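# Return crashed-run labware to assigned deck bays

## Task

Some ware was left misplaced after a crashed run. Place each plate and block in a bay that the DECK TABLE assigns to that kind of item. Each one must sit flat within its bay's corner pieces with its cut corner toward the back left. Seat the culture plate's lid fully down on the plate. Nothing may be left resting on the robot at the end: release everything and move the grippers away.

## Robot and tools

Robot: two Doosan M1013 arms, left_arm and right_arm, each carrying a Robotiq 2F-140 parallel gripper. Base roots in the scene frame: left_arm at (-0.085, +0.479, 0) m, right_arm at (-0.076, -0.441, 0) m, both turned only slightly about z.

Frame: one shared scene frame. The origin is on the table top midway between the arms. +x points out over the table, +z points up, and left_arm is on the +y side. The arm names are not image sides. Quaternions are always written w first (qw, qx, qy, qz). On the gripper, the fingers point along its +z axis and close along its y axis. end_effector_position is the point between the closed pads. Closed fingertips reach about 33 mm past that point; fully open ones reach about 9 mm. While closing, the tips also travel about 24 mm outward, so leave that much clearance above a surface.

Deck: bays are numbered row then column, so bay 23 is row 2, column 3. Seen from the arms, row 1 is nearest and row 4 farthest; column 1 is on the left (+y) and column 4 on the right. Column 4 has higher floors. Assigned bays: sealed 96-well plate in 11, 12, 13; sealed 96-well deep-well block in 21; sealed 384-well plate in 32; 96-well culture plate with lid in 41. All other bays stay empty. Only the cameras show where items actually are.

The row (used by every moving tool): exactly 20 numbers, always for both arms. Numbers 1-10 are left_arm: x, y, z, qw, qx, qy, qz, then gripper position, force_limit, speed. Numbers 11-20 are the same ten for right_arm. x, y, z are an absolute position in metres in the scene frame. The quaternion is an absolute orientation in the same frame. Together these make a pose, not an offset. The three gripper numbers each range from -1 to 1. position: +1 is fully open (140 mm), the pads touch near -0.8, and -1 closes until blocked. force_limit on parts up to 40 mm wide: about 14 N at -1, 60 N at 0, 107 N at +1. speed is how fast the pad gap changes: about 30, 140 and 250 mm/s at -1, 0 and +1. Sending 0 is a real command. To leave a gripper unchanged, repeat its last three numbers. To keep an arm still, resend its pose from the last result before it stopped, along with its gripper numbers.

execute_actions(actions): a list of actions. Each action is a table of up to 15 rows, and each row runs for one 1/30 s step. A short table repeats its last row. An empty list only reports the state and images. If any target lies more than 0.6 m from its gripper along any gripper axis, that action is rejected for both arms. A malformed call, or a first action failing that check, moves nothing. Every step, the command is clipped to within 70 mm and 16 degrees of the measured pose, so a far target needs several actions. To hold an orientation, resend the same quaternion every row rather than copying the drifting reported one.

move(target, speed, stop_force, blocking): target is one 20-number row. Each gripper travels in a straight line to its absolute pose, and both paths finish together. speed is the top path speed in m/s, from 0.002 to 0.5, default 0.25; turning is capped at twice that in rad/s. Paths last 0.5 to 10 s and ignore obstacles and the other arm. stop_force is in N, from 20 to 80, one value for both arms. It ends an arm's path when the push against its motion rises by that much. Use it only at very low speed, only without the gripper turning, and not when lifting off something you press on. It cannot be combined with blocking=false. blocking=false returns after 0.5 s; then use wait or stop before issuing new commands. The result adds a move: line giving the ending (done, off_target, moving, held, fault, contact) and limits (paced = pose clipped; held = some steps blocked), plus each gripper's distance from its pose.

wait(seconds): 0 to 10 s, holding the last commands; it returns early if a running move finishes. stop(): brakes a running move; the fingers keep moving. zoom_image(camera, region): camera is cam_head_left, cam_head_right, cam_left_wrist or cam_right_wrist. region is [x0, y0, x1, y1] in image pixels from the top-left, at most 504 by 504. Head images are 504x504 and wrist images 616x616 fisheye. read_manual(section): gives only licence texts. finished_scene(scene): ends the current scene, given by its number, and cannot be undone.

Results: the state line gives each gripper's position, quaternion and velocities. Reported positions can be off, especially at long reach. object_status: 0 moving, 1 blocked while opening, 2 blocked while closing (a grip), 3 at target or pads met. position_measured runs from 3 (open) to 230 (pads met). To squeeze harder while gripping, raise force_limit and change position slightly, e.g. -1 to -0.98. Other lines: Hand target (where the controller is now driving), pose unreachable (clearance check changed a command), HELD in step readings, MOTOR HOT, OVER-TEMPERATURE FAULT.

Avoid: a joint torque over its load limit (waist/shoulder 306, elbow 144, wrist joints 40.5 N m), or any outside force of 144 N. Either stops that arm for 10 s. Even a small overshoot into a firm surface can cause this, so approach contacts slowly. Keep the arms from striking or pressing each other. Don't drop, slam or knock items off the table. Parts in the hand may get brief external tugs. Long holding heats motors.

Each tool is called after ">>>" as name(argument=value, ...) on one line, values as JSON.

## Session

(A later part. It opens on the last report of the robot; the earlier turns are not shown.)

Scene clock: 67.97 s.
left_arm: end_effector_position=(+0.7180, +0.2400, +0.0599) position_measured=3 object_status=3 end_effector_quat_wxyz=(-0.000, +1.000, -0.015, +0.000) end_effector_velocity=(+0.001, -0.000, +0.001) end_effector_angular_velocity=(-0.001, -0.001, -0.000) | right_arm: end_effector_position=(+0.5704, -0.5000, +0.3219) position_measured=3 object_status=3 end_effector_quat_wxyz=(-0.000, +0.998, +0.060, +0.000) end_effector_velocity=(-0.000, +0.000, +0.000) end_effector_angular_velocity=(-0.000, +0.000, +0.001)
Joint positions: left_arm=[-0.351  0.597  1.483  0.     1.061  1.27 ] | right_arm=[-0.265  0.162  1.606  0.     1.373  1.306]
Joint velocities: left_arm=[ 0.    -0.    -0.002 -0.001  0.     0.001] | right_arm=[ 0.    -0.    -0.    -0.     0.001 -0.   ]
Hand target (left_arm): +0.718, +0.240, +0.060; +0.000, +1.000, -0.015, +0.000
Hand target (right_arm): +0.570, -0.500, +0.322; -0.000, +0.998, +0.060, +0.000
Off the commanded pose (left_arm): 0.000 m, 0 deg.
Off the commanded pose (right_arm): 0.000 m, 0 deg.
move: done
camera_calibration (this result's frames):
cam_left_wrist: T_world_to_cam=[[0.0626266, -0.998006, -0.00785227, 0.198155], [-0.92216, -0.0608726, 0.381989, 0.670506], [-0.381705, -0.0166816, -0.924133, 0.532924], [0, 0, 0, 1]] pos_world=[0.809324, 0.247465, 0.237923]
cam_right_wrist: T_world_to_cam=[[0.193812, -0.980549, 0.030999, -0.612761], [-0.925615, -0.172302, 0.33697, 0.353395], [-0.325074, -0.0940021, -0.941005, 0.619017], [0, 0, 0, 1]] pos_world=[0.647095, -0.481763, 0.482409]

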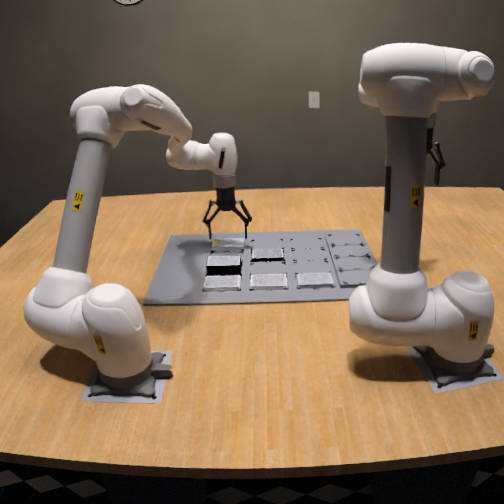

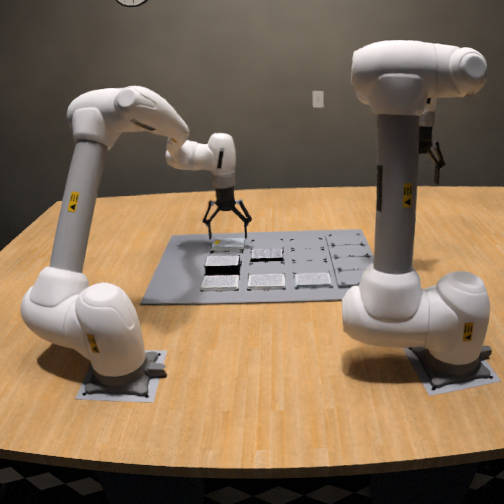

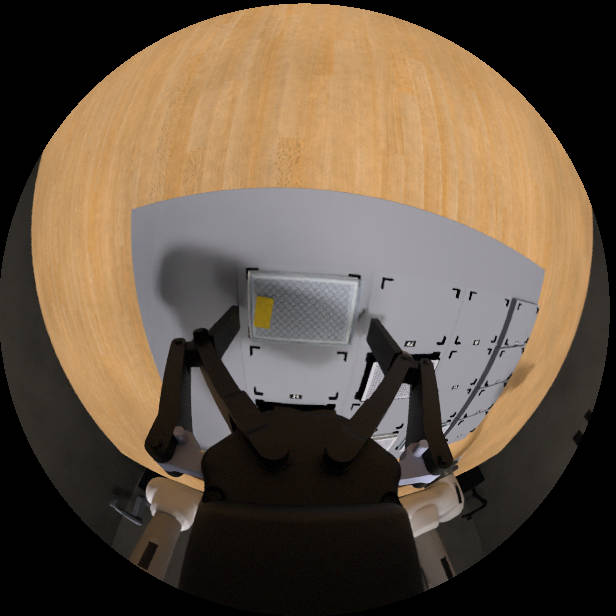

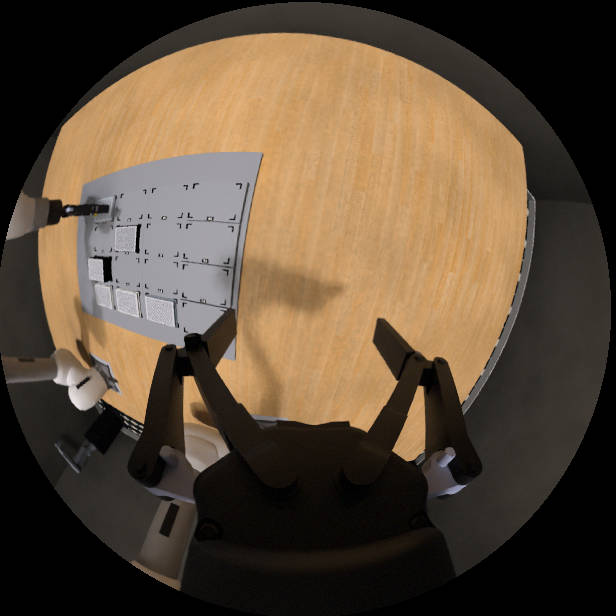

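>>> move(target=[0.718,0.240,0.030,0,1,-0.015,0,1,-0.5,0,0.5704,-0.5,0.3219,0,0.998,0.06,0,1,0,0], speed=0.02, stop_force=20)

>>> move(target=[0.718,0.2427,0.030,0,1,-0.015,0,1,-0.5,0,0.5704,-0.5,0.3219,0,0.998,0.06,0,1,0,0], speed=0.01)

>>> move(target=[0.718,0.2427,0.030,0,1,-0.015,0,-1,-0.8,-1,0.5704,-0.5,0.3219,0,0.998,0.06,0,1,0,0])

>>> move(target=[0.718,0.2427,0.030,0,1,-0.015,0,1,-0.8,-1,0.5704,-0.5,0.3219,0,0.998,0.06,0,1,0,0])

>>> zoom_image(camera="cam_left_wrist", region=[200,240,420,400])

Scene clock: 71.20 s.
left_arm: end_effector_position=(+0.7180, +0.2400, +0.0299) position_measured=3 object_status=3 end_effector_quat_wxyz=(+0.000, +1.000, -0.015, -0.000) end_effector_velocity=(-0.000, +0.000, -0.001) end_effector_angular_velocity=(-0.001, +0.001, +0.002) | right_arm: end_effector_position=(+0.5704, -0.5000, +0.3219) position_measured=3 object_status=3 end_effector_quat_wxyz=(-0.000, +0.998, +0.060, +0.000) end_effector_velocity=(+0.000, +0.000, +0.000) end_effector_angular_velocity=(+0.000, -0.000, -0.001)
Joint positions: left_arm=[-0.351  0.622  1.503 -0.     1.017  1.27 ] | right_arm=[-0.265  0.162  1.606  0.     1.373  1.306]
Joint velocities: left_arm=[ 0.     0.001  0.001 -0.001 -0.    -0.001] | right_arm=[ 0.    -0.    -0.     0.    -0.     0.001]
Hand target (left_arm): +0.718, +0.240, +0.030; -0.000, +1.000, -0.015, +0.000
Hand target (right_arm): +0.570, -0.500, +0.322; -0.000, +0.998, +0.060, +0.000
Off the commanded pose (left_arm): 0.000 m, 0 deg.
Off the commanded pose (right_arm): 0.000 m, 0 deg.
move: done
camera_calibration (this result's frames):
cam_left_wrist: T_world_to_cam=[[0.0627346, -0.998, -0.00779706, 0.19787], [-0.922116, -0.0609496, 0.382082, 0.681901], [-0.381793, -0.01678, -0.924095, 0.505356], [0, 0, 0, 1]] pos_world=[0.80932, 0.247516, 0.207998]
cam_right_wrist: T_world_to_cam=[[0.193812, -0.980549, 0.0309989, -0.612761], [-0.925615, -0.172301, 0.33697, 0.353395], [-0.325074, -0.094002, -0.941005, 0.619017], [0, 0, 0, 1]] pos_world=[0.647095, -0.481763, 0.482409]

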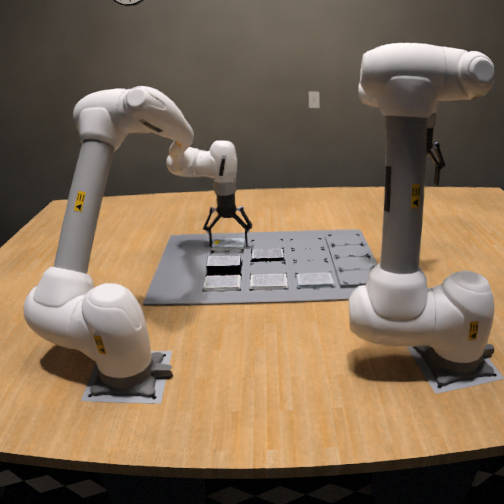

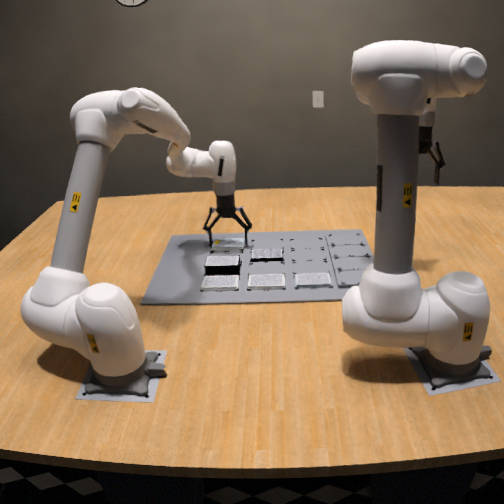

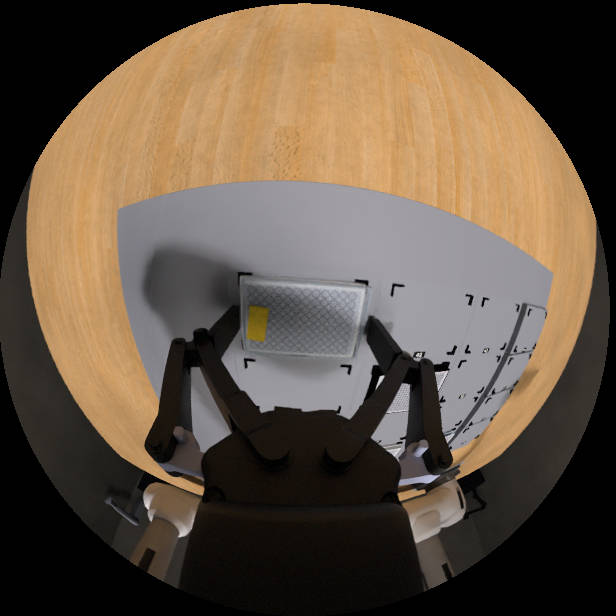

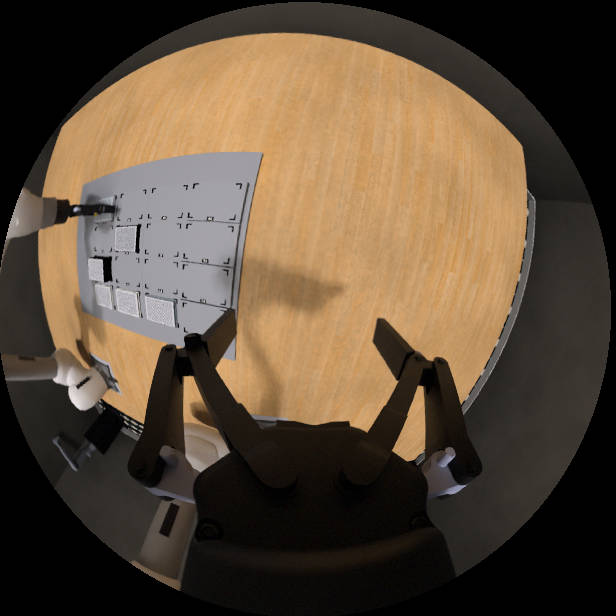

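Scene clock: 71.90 s.
left_arm: end_effector_position=(+0.7180, +0.2427, +0.0300) position_measured=3 object_status=3 end_effector_quat_wxyz=(+0.000, +1.000, -0.015, -0.000) end_effector_velocity=(-0.001, +0.000, -0.001) end_effector_angular_velocity=(+0.000, +0.003, +0.001) | right_arm: end_effector_position=(+0.5704, -0.5000, +0.3219) position_measured=3 object_status=3 end_effector_quat_wxyz=(-0.000, +0.998, +0.060, +0.000) end_effector_velocity=(+0.000, +0.000, -0.000) end_effector_angular_velocity=(-0.000, -0.000, +0.000)
Joint positions: left_arm=[-0.348  0.621  1.504 -0.     1.016  1.273] | right_arm=[-0.265  0.162  1.606  0.     1.373  1.306]
Joint velocities: left_arm=[ 0.001  0.001  0.    -0.001  0.002 -0.   ] | right_arm=[ 0.001  0.     0.    -0.    -0.     0.   ]
Hand target (left_arm): +0.718, +0.243, +0.030; +0.000, +1.000, -0.015, +0.000
Hand target (right_arm): +0.570, -0.500, +0.322; -0.000, +0.998, +0.060, +0.000
Off the commanded pose (left_arm): 0.000 m, 0 deg.
Off the commanded pose (right_arm): 0.000 m, 0 deg.
move: done
camera_calibration (this result's frames):
cam_left_wrist: T_world_to_cam=[[0.0627088, -0.998002, -0.00777623, 0.20057], [-0.922137, -0.0609187, 0.382036, 0.682104], [-0.381747, -0.0167863, -0.924115, 0.505429], [0, 0, 0, 1]] pos_world=[0.809362, 0.250206, 0.208046]
cam_right_wrist: T_world_to_cam=[[0.193812, -0.980549, 0.030999, -0.612761], [-0.925615, -0.172301, 0.33697, 0.353395], [-0.325074, -0.094002, -0.941005, 0.619017], [0, 0, 0, 1]] pos_world=[0.647095, -0.481763, 0.48241]

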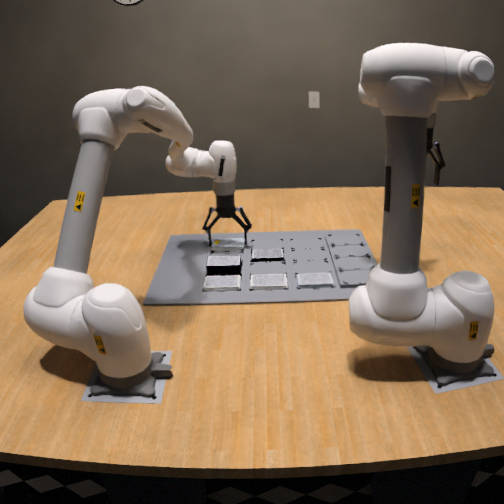

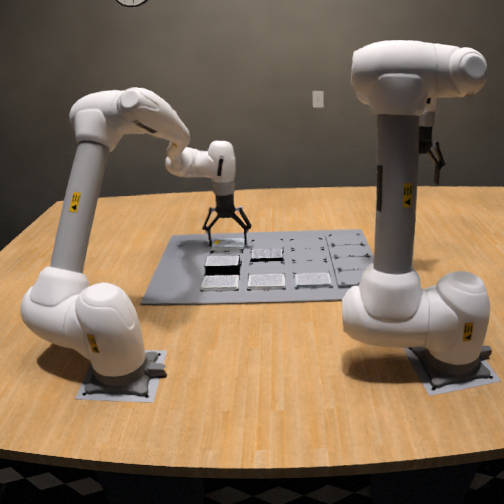

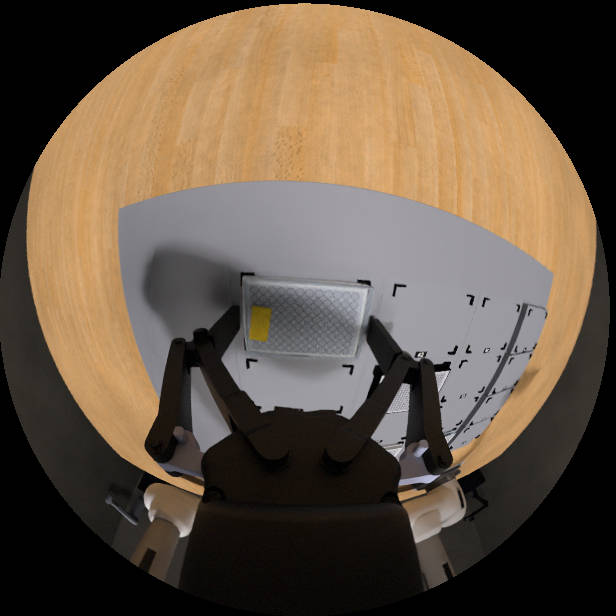

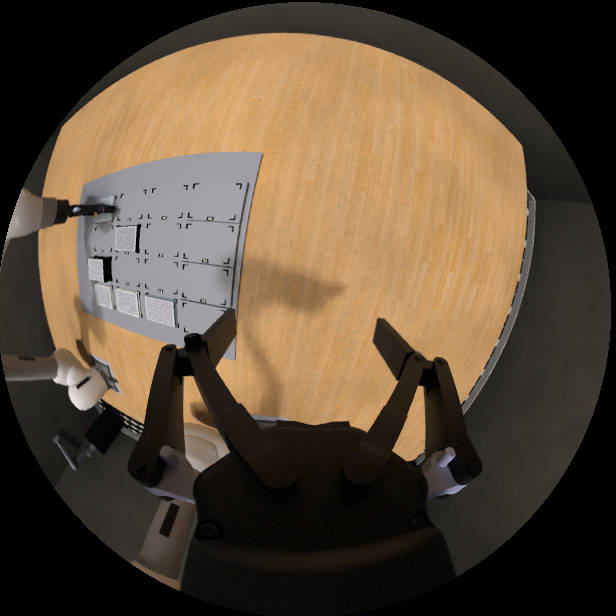

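Scene clock: 72.67 s.
left_arm: end_effector_position=(+0.7181, +0.2429, +0.0301) position_measured=29 object_status=2 end_effector_quat_wxyz=(-0.000, +1.000, -0.015, +0.000) end_effector_velocity=(-0.000, -0.000, +0.001) end_effector_angular_velocity=(-0.002, -0.000, +0.001) | right_arm: end_effector_position=(+0.5704, -0.5000, +0.3219) position_measured=3 object_status=3 end_effector_quat_wxyz=(+0.000, +0.998, +0.060, +0.000) end_effector_velocity=(-0.000, +0.000, +0.000) end_effector_angular_velocity=(+0.000, +0.000, +0.001)
Joint positions: left_arm=[-0.348  0.621  1.504  0.     1.016  1.273] | right_arm=[-0.265  0.162  1.606  0.     1.373  1.306]
Joint velocities: left_arm=[ 0.    -0.001  0.    -0.002 -0.     0.   ] | right_arm=[ 0.001 -0.    -0.     0.     0.    -0.   ]
Hand target (left_arm): +0.718, +0.243, +0.030; -0.000, +1.000, -0.015, +0.000
Hand target (right_arm): +0.570, -0.500, +0.322; -0.000, +0.998, +0.060, +0.000
Off the commanded pose (left_arm): 0.000 m, 0 deg.
Off the commanded pose (right_arm): 0.000 m, 0 deg.
move: done
camera_calibration (this result's frames):
cam_left_wrist: T_world_to_cam=[[0.0627496, -0.997998, -0.00795541, 0.200783], [-0.922233, -0.0610293, 0.381787, 0.682251], [-0.381508, -0.0166203, -0.924216, 0.505402], [0, 0, 0, 1]] pos_world=[0.80941, 0.250418, 0.208223]
cam_right_wrist: T_world_to_cam=[[0.193812, -0.980549, 0.030999, -0.612761], [-0.925615, -0.172301, 0.33697, 0.353395], [-0.325074, -0.0940021, -0.941005, 0.619017], [0, 0, 0, 1]] pos_world=[0.647095, -0.481763, 0.48241]

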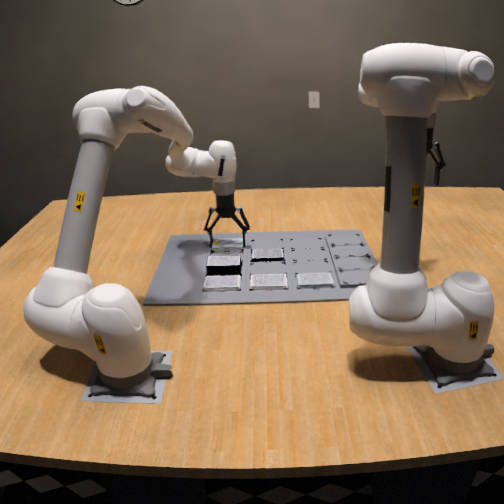

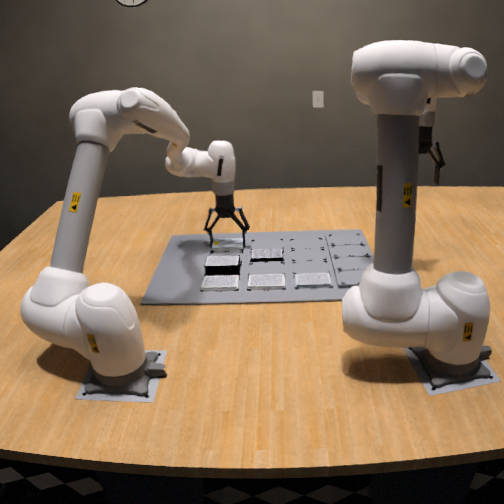

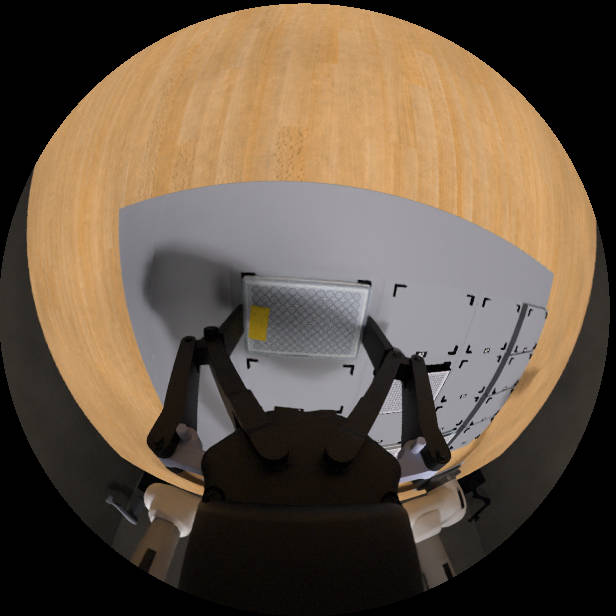

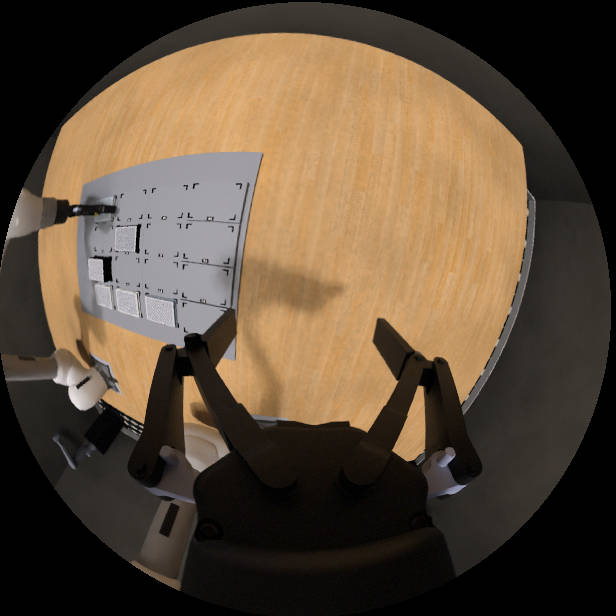

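Scene clock: 73.43 s.
left_arm: end_effector_position=(+0.7180, +0.2427, +0.0300) position_measured=3 object_status=3 end_effector_quat_wxyz=(-0.000, +1.000, -0.015, -0.000) end_effector_velocity=(-0.000, +0.001, +0.000) end_effector_angular_velocity=(+0.001, +0.000, -0.001) | right_arm: end_effector_position=(+0.5704, -0.5000, +0.3219) position_measured=3 object_status=3 end_effector_quat_wxyz=(+0.000, +0.998, +0.060, +0.000) end_effector_velocity=(+0.000, -0.000, -0.000) end_effector_angular_velocity=(-0.001, -0.001, -0.000)
Joint positions: left_arm=[-0.348  0.621  1.505  0.     1.016  1.273] | right_arm=[-0.265  0.162  1.606  0.     1.373  1.306]
Joint velocities: left_arm=[ 0.    -0.001  0.001  0.001  0.     0.001] | right_arm=[ 0.     0.    -0.    -0.001 -0.001  0.001]
Hand target (left_arm): +0.718, +0.243, +0.030; -0.000, +1.000, -0.015, -0.000
Hand target (right_arm): +0.570, -0.500, +0.322; -0.000, +0.998, +0.060, +0.000
Off the commanded pose (left_arm): 0.000 m, 0 deg.
Off the commanded pose (right_arm): 0.000 m, 0 deg.
move: done
camera_calibration (this result's frames):
cam_left_wrist: T_world_to_cam=[[0.0626711, -0.998004, -0.00780823, 0.2006], [-0.922134, -0.0608958, 0.382049, 0.682068], [-0.381761, -0.0167432, -0.924109, 0.505413], [0, 0, 0, 1]] pos_world=[0.809333, 0.250197, 0.20804]
cam_right_wrist: T_world_to_cam=[[0.193813, -0.980549, 0.0309991, -0.612761], [-0.925615, -0.172302, 0.33697, 0.353395], [-0.325074, -0.0940022, -0.941005, 0.619017], [0, 0, 0, 1]] pos_world=[0.647095, -0.481763, 0.482409]

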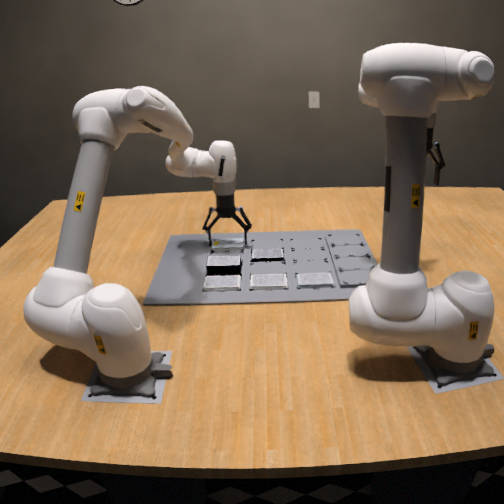

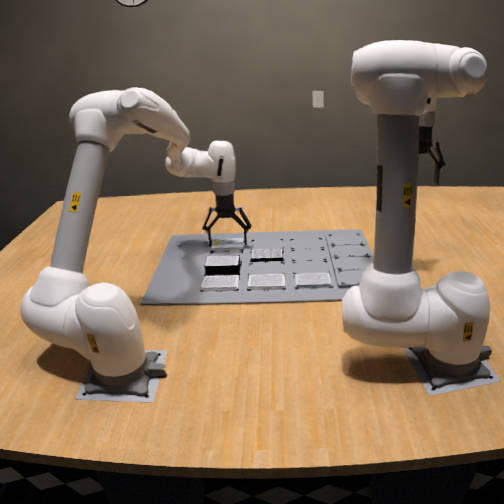

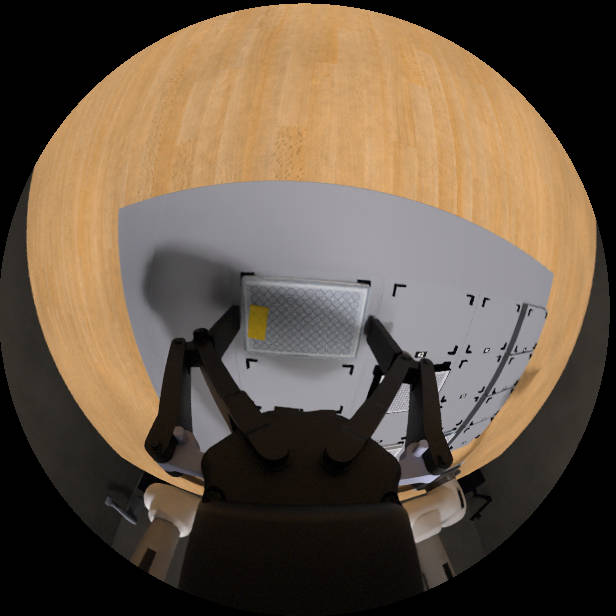

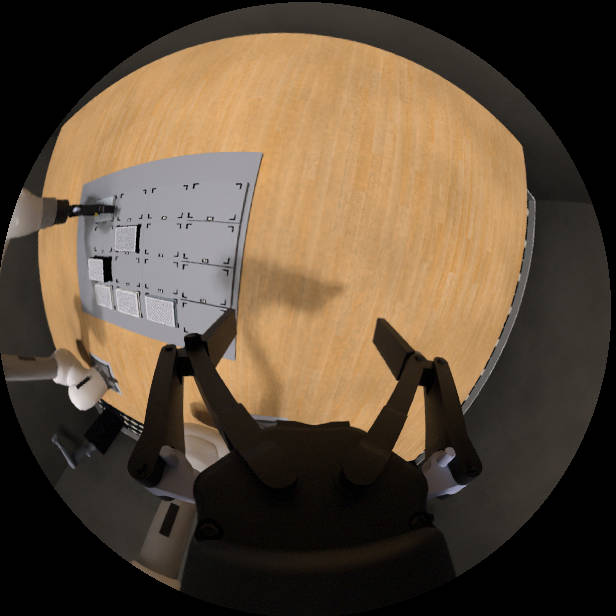

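Region (200, 240, 420, 400) of cam_left_wrist's 616x616 image, scaled by 2.291, with more detail than that image has; it fills the top 367 rows of this view, and the rest is white.

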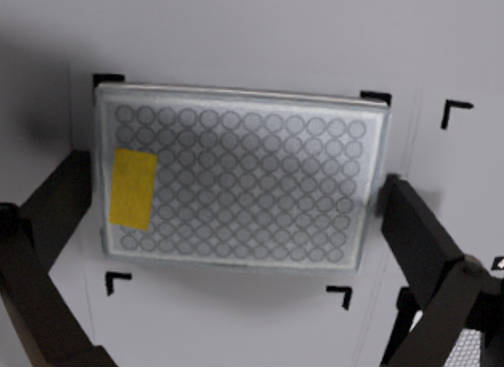

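Still up, it seems. Do the same squeeze across the short side.

>>> move(target=[0.718,0.2427,0.075,0,1,-0.015,0,1,-0.8,0,0.5704,-0.5,0.3219,0,0.998,0.06,0,1,0,0], speed=0.08)

>>> move(target=[0.718,0.2427,0.075,0,0.7175,0.6966,0,0.55,-0.8,0,0.5704,-0.5,0.3219,0,0.998,0.06,0,1,0,0], speed=0.4)

>>> move(target=[0.718,0.2427,0.043,0,0.7175,0.6966,0,0.55,-0.8,0,0.5704,-0.5,0.3219,0,0.998,0.06,0,1,0,0], speed=0.02, stop_force=20)

>>> zoom_image(camera="cam_left_wrist", region=[200,200,420,400])

Scene clock: 74.67 s.
left_arm: end_effector_position=(+0.7180, +0.2427, +0.0751) position_measured=3 object_status=3 end_effector_quat_wxyz=(+0.000, +1.000, -0.015, +0.000) end_effector_velocity=(-0.000, -0.000, -0.001) end_effector_angular_velocity=(-0.000, +0.001, -0.000) | right_arm: end_effector_position=(+0.5704, -0.5000, +0.3219) position_measured=3 object_status=3 end_effector_quat_wxyz=(+0.000, +0.998, +0.060, +0.000) end_effector_velocity=(-0.000, +0.000, +0.000) end_effector_angular_velocity=(+0.000, +0.000, +0.001)
Joint positions: left_arm=[-0.348  0.584  1.474 -0.     1.083  1.273] | right_arm=[-0.265  0.162  1.606  0.     1.373  1.306]
Joint velocities: left_arm=[-0.     0.001  0.    -0.001 -0.     0.   ] | right_arm=[ 0.    -0.    -0.    -0.     0.    -0.001]
Hand target (left_arm): +0.718, +0.243, +0.075; +0.000, +1.000, -0.015, -0.000
Hand target (right_arm): +0.570, -0.500, +0.322; -0.000, +0.998, +0.060, +0.000
Off the commanded pose (left_arm): 0.000 m, 0 deg.
Off the commanded pose (right_arm): 0.000 m, 0 deg.
move: done
camera_calibration (this result's frames):
cam_left_wrist: T_world_to_cam=[[0.0626327, -0.998007, -0.00769942, 0.200926], [-0.922195, -0.0608213, 0.381913, 0.664927], [-0.381621, -0.0168199, -0.924166, 0.547078], [0, 0, 0, 1]] pos_world=[0.809384, 0.250169, 0.253194]
cam_right_wrist: T_world_to_cam=[[0.193812, -0.980549, 0.0309991, -0.612761], [-0.925615, -0.172301, 0.33697, 0.353395], [-0.325074, -0.0940021, -0.941005, 0.619017], [0, 0, 0, 1]] pos_world=[0.647095, -0.481763, 0.48241]

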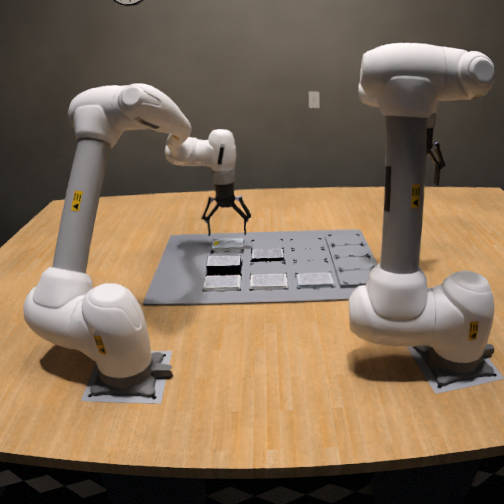

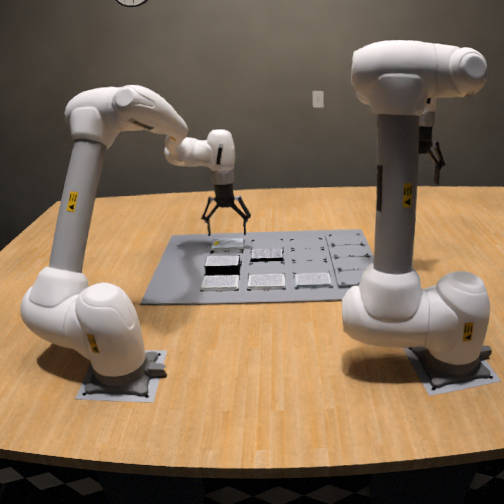

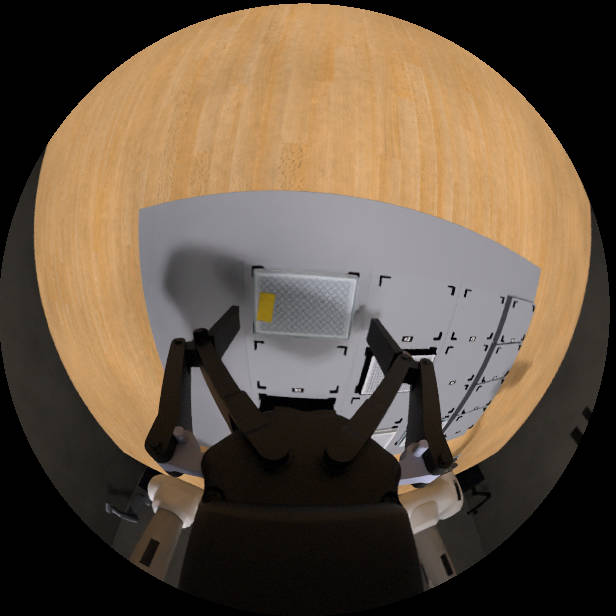

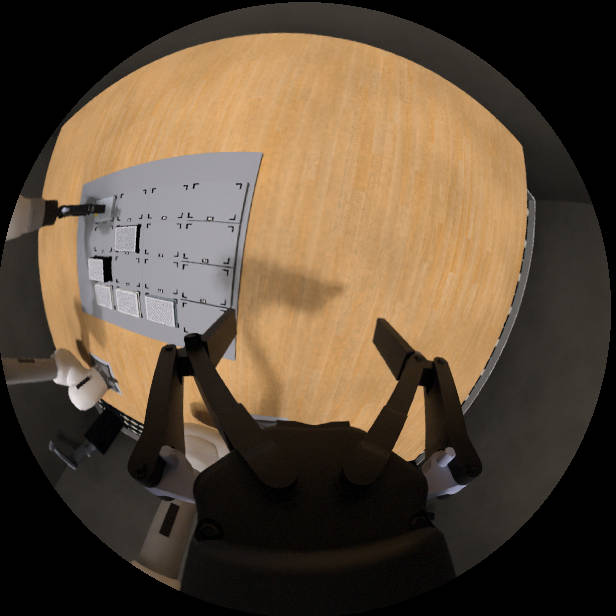

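Scene clock: 77.03 s.
left_arm: end_effector_position=(+0.7180, +0.2428, +0.0750) position_measured=59 object_status=3 end_effector_quat_wxyz=(+0.000, +0.717, +0.697, +0.000) end_effector_velocity=(-0.000, +0.000, +0.000) end_effector_angular_velocity=(+0.000, +0.000, -0.001) | right_arm: end_effector_position=(+0.5704, -0.5000, +0.3219) position_measured=3 object_status=3 end_effector_quat_wxyz=(-0.000, +0.998, +0.060, +0.000) end_effector_velocity=(+0.000, -0.000, +0.000) end_effector_angular_velocity=(+0.000, -0.001, -0.001)
Joint positions: left_arm=[-0.348  0.585  1.474 -0.     1.083 -0.298] | right_arm=[-0.265  0.162  1.606  0.     1.373  1.306]
Joint velocities: left_arm=[-0.    -0.001  0.001  0.     0.     0.001] | right_arm=[-0.001 -0.    -0.     0.    -0.001  0.001]
Hand target (left_arm): +0.718, +0.243, +0.075; +0.000, +0.717, +0.697, +0.000
Hand target (right_arm): +0.570, -0.500, +0.322; -0.000, +0.998, +0.060, +0.000
Off the commanded pose (left_arm): 0.000 m, 0 deg.
Off the commanded pose (right_arm): 0.000 m, 0 deg.
move: done
camera_calibration (this result's frames):
cam_left_wrist: T_world_to_cam=[[0.997971, 0.0632026, -0.00771098, -0.728206], [0.0613492, -0.922089, 0.382083, 0.167822], [0.0170385, -0.381781, -0.924096, 0.349291], [0, 0, 0, 1]] pos_world=[0.710481, 0.334124, 0.253041]
cam_right_wrist: T_world_to_cam=[[0.193812, -0.980549, 0.0309989, -0.612761], [-0.925615, -0.172301, 0.33697, 0.353395], [-0.325074, -0.094002, -0.941005, 0.619017], [0, 0, 0, 1]] pos_world=[0.647095, -0.481763, 0.482409]

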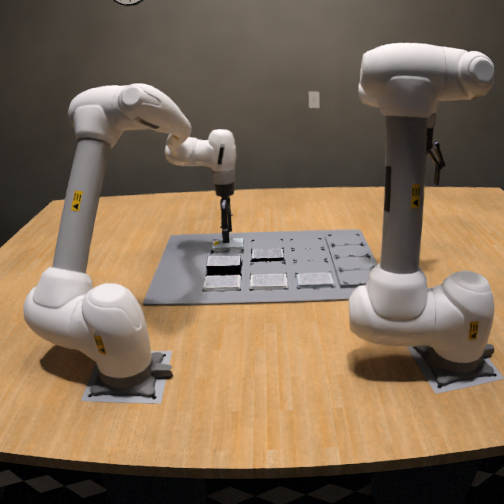

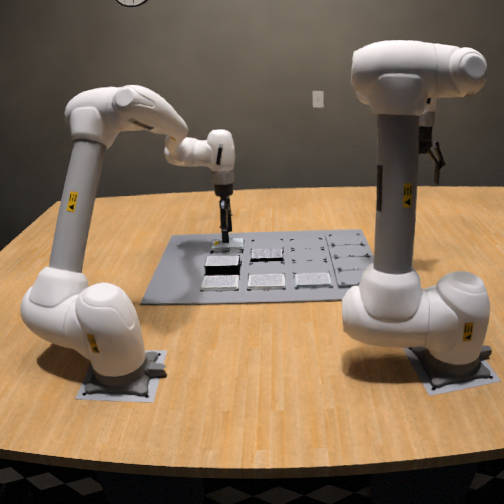

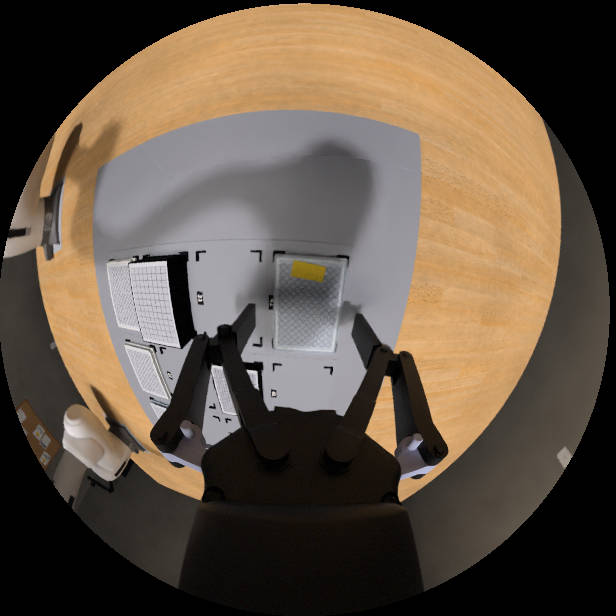

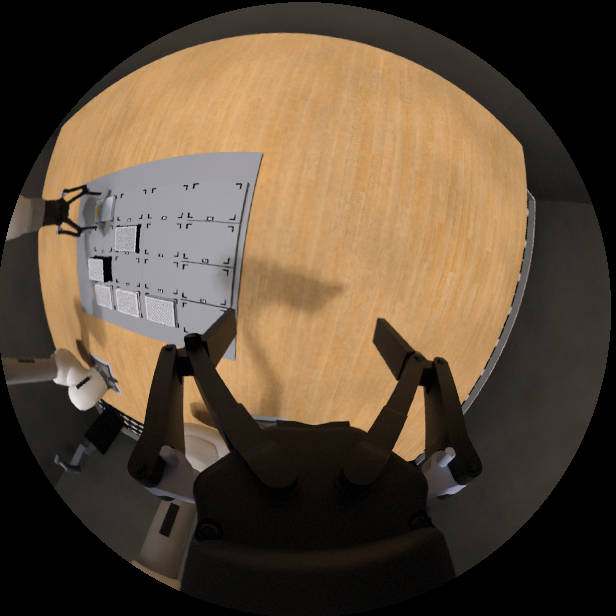

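Scene clock: 78.87 s.
left_arm: end_effector_position=(+0.7180, +0.2427, +0.0429) position_measured=59 object_status=3 end_effector_quat_wxyz=(-0.000, +0.717, +0.697, -0.000) end_effector_velocity=(-0.001, -0.000, -0.000) end_effector_angular_velocity=(-0.001, +0.001, -0.000) | right_arm: end_effector_position=(+0.5704, -0.5000, +0.3219) position_measured=3 object_status=3 end_effector_quat_wxyz=(-0.000, +0.998, +0.060, +0.000) end_effector_velocity=(+0.000, -0.000, +0.000) end_effector_angular_velocity=(-0.000, -0.001, +0.001)
Joint positions: left_arm=[-0.348  0.61   1.496  0.     1.035 -0.298] | right_arm=[-0.265  0.162  1.606  0.     1.373  1.306]
Joint velocities: left_arm=[-0.    -0.001  0.001 -0.001  0.     0.001] | right_arm=[-0.    -0.     0.    -0.    -0.001 -0.001]
Hand target (left_arm): +0.718, +0.243, +0.043; -0.000, +0.717, +0.697, +0.000
Hand target (right_arm): +0.570, -0.500, +0.322; -0.000, +0.998, +0.060, +0.000
Off the commanded pose (left_arm): 0.000 m, 0 deg.
Off the commanded pose (right_arm): 0.000 m, 0 deg.
move: done
camera_calibration (this result's frames):
cam_left_wrist: T_world_to_cam=[[0.997973, 0.0631557, -0.00784494, -0.728345], [0.0613591, -0.922136, 0.381968, 0.180045], [0.0168894, -0.381675, -0.924142, 0.319749], [0, 0, 0, 1]] pos_world=[0.710421, 0.334066, 0.221009]
cam_right_wrist: T_world_to_cam=[[0.193812, -0.980549, 0.0309989, -0.612761], [-0.925615, -0.172301, 0.33697, 0.353395], [-0.325074, -0.0940019, -0.941005, 0.619017], [0, 0, 0, 1]] pos_world=[0.647095, -0.481763, 0.482409]

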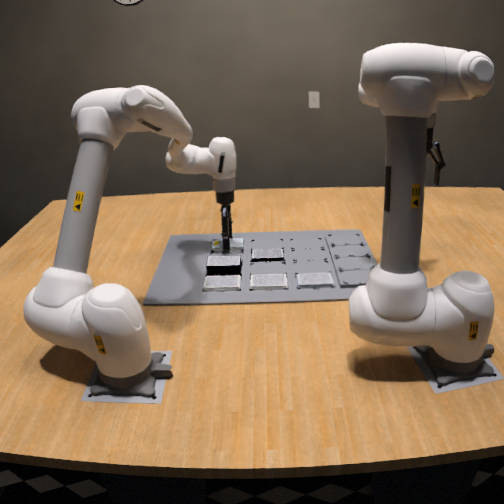

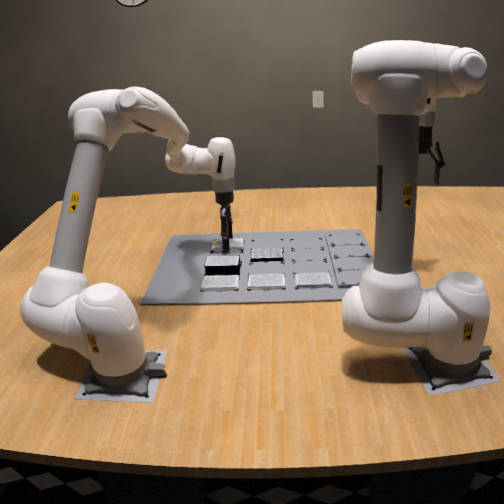

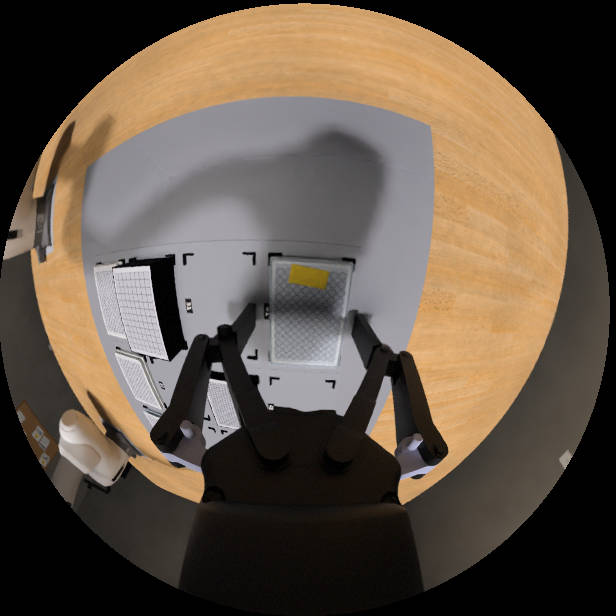

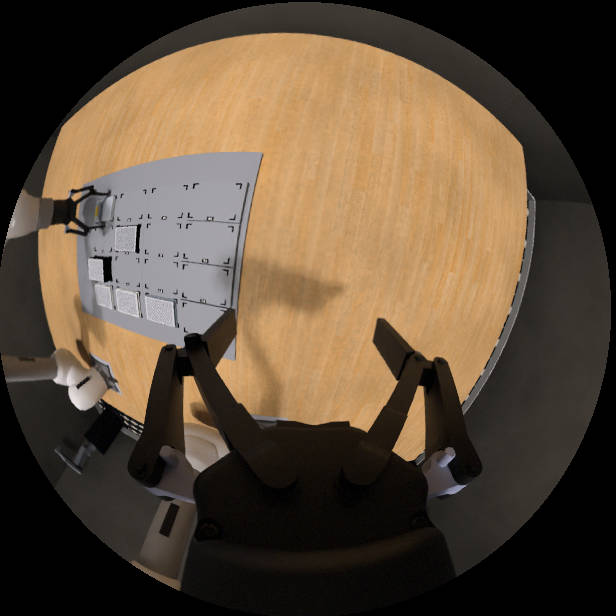

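Region (200, 200, 420, 400) of cam_left_wrist's 616x616 image, scaled by 2.291, with more detail than that image has; it fills the top 458 rows of this view, and the rest is white.

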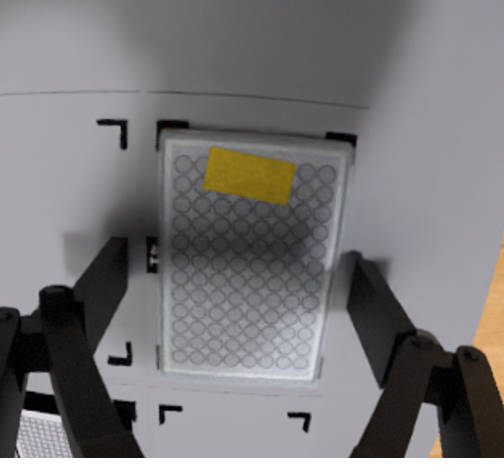

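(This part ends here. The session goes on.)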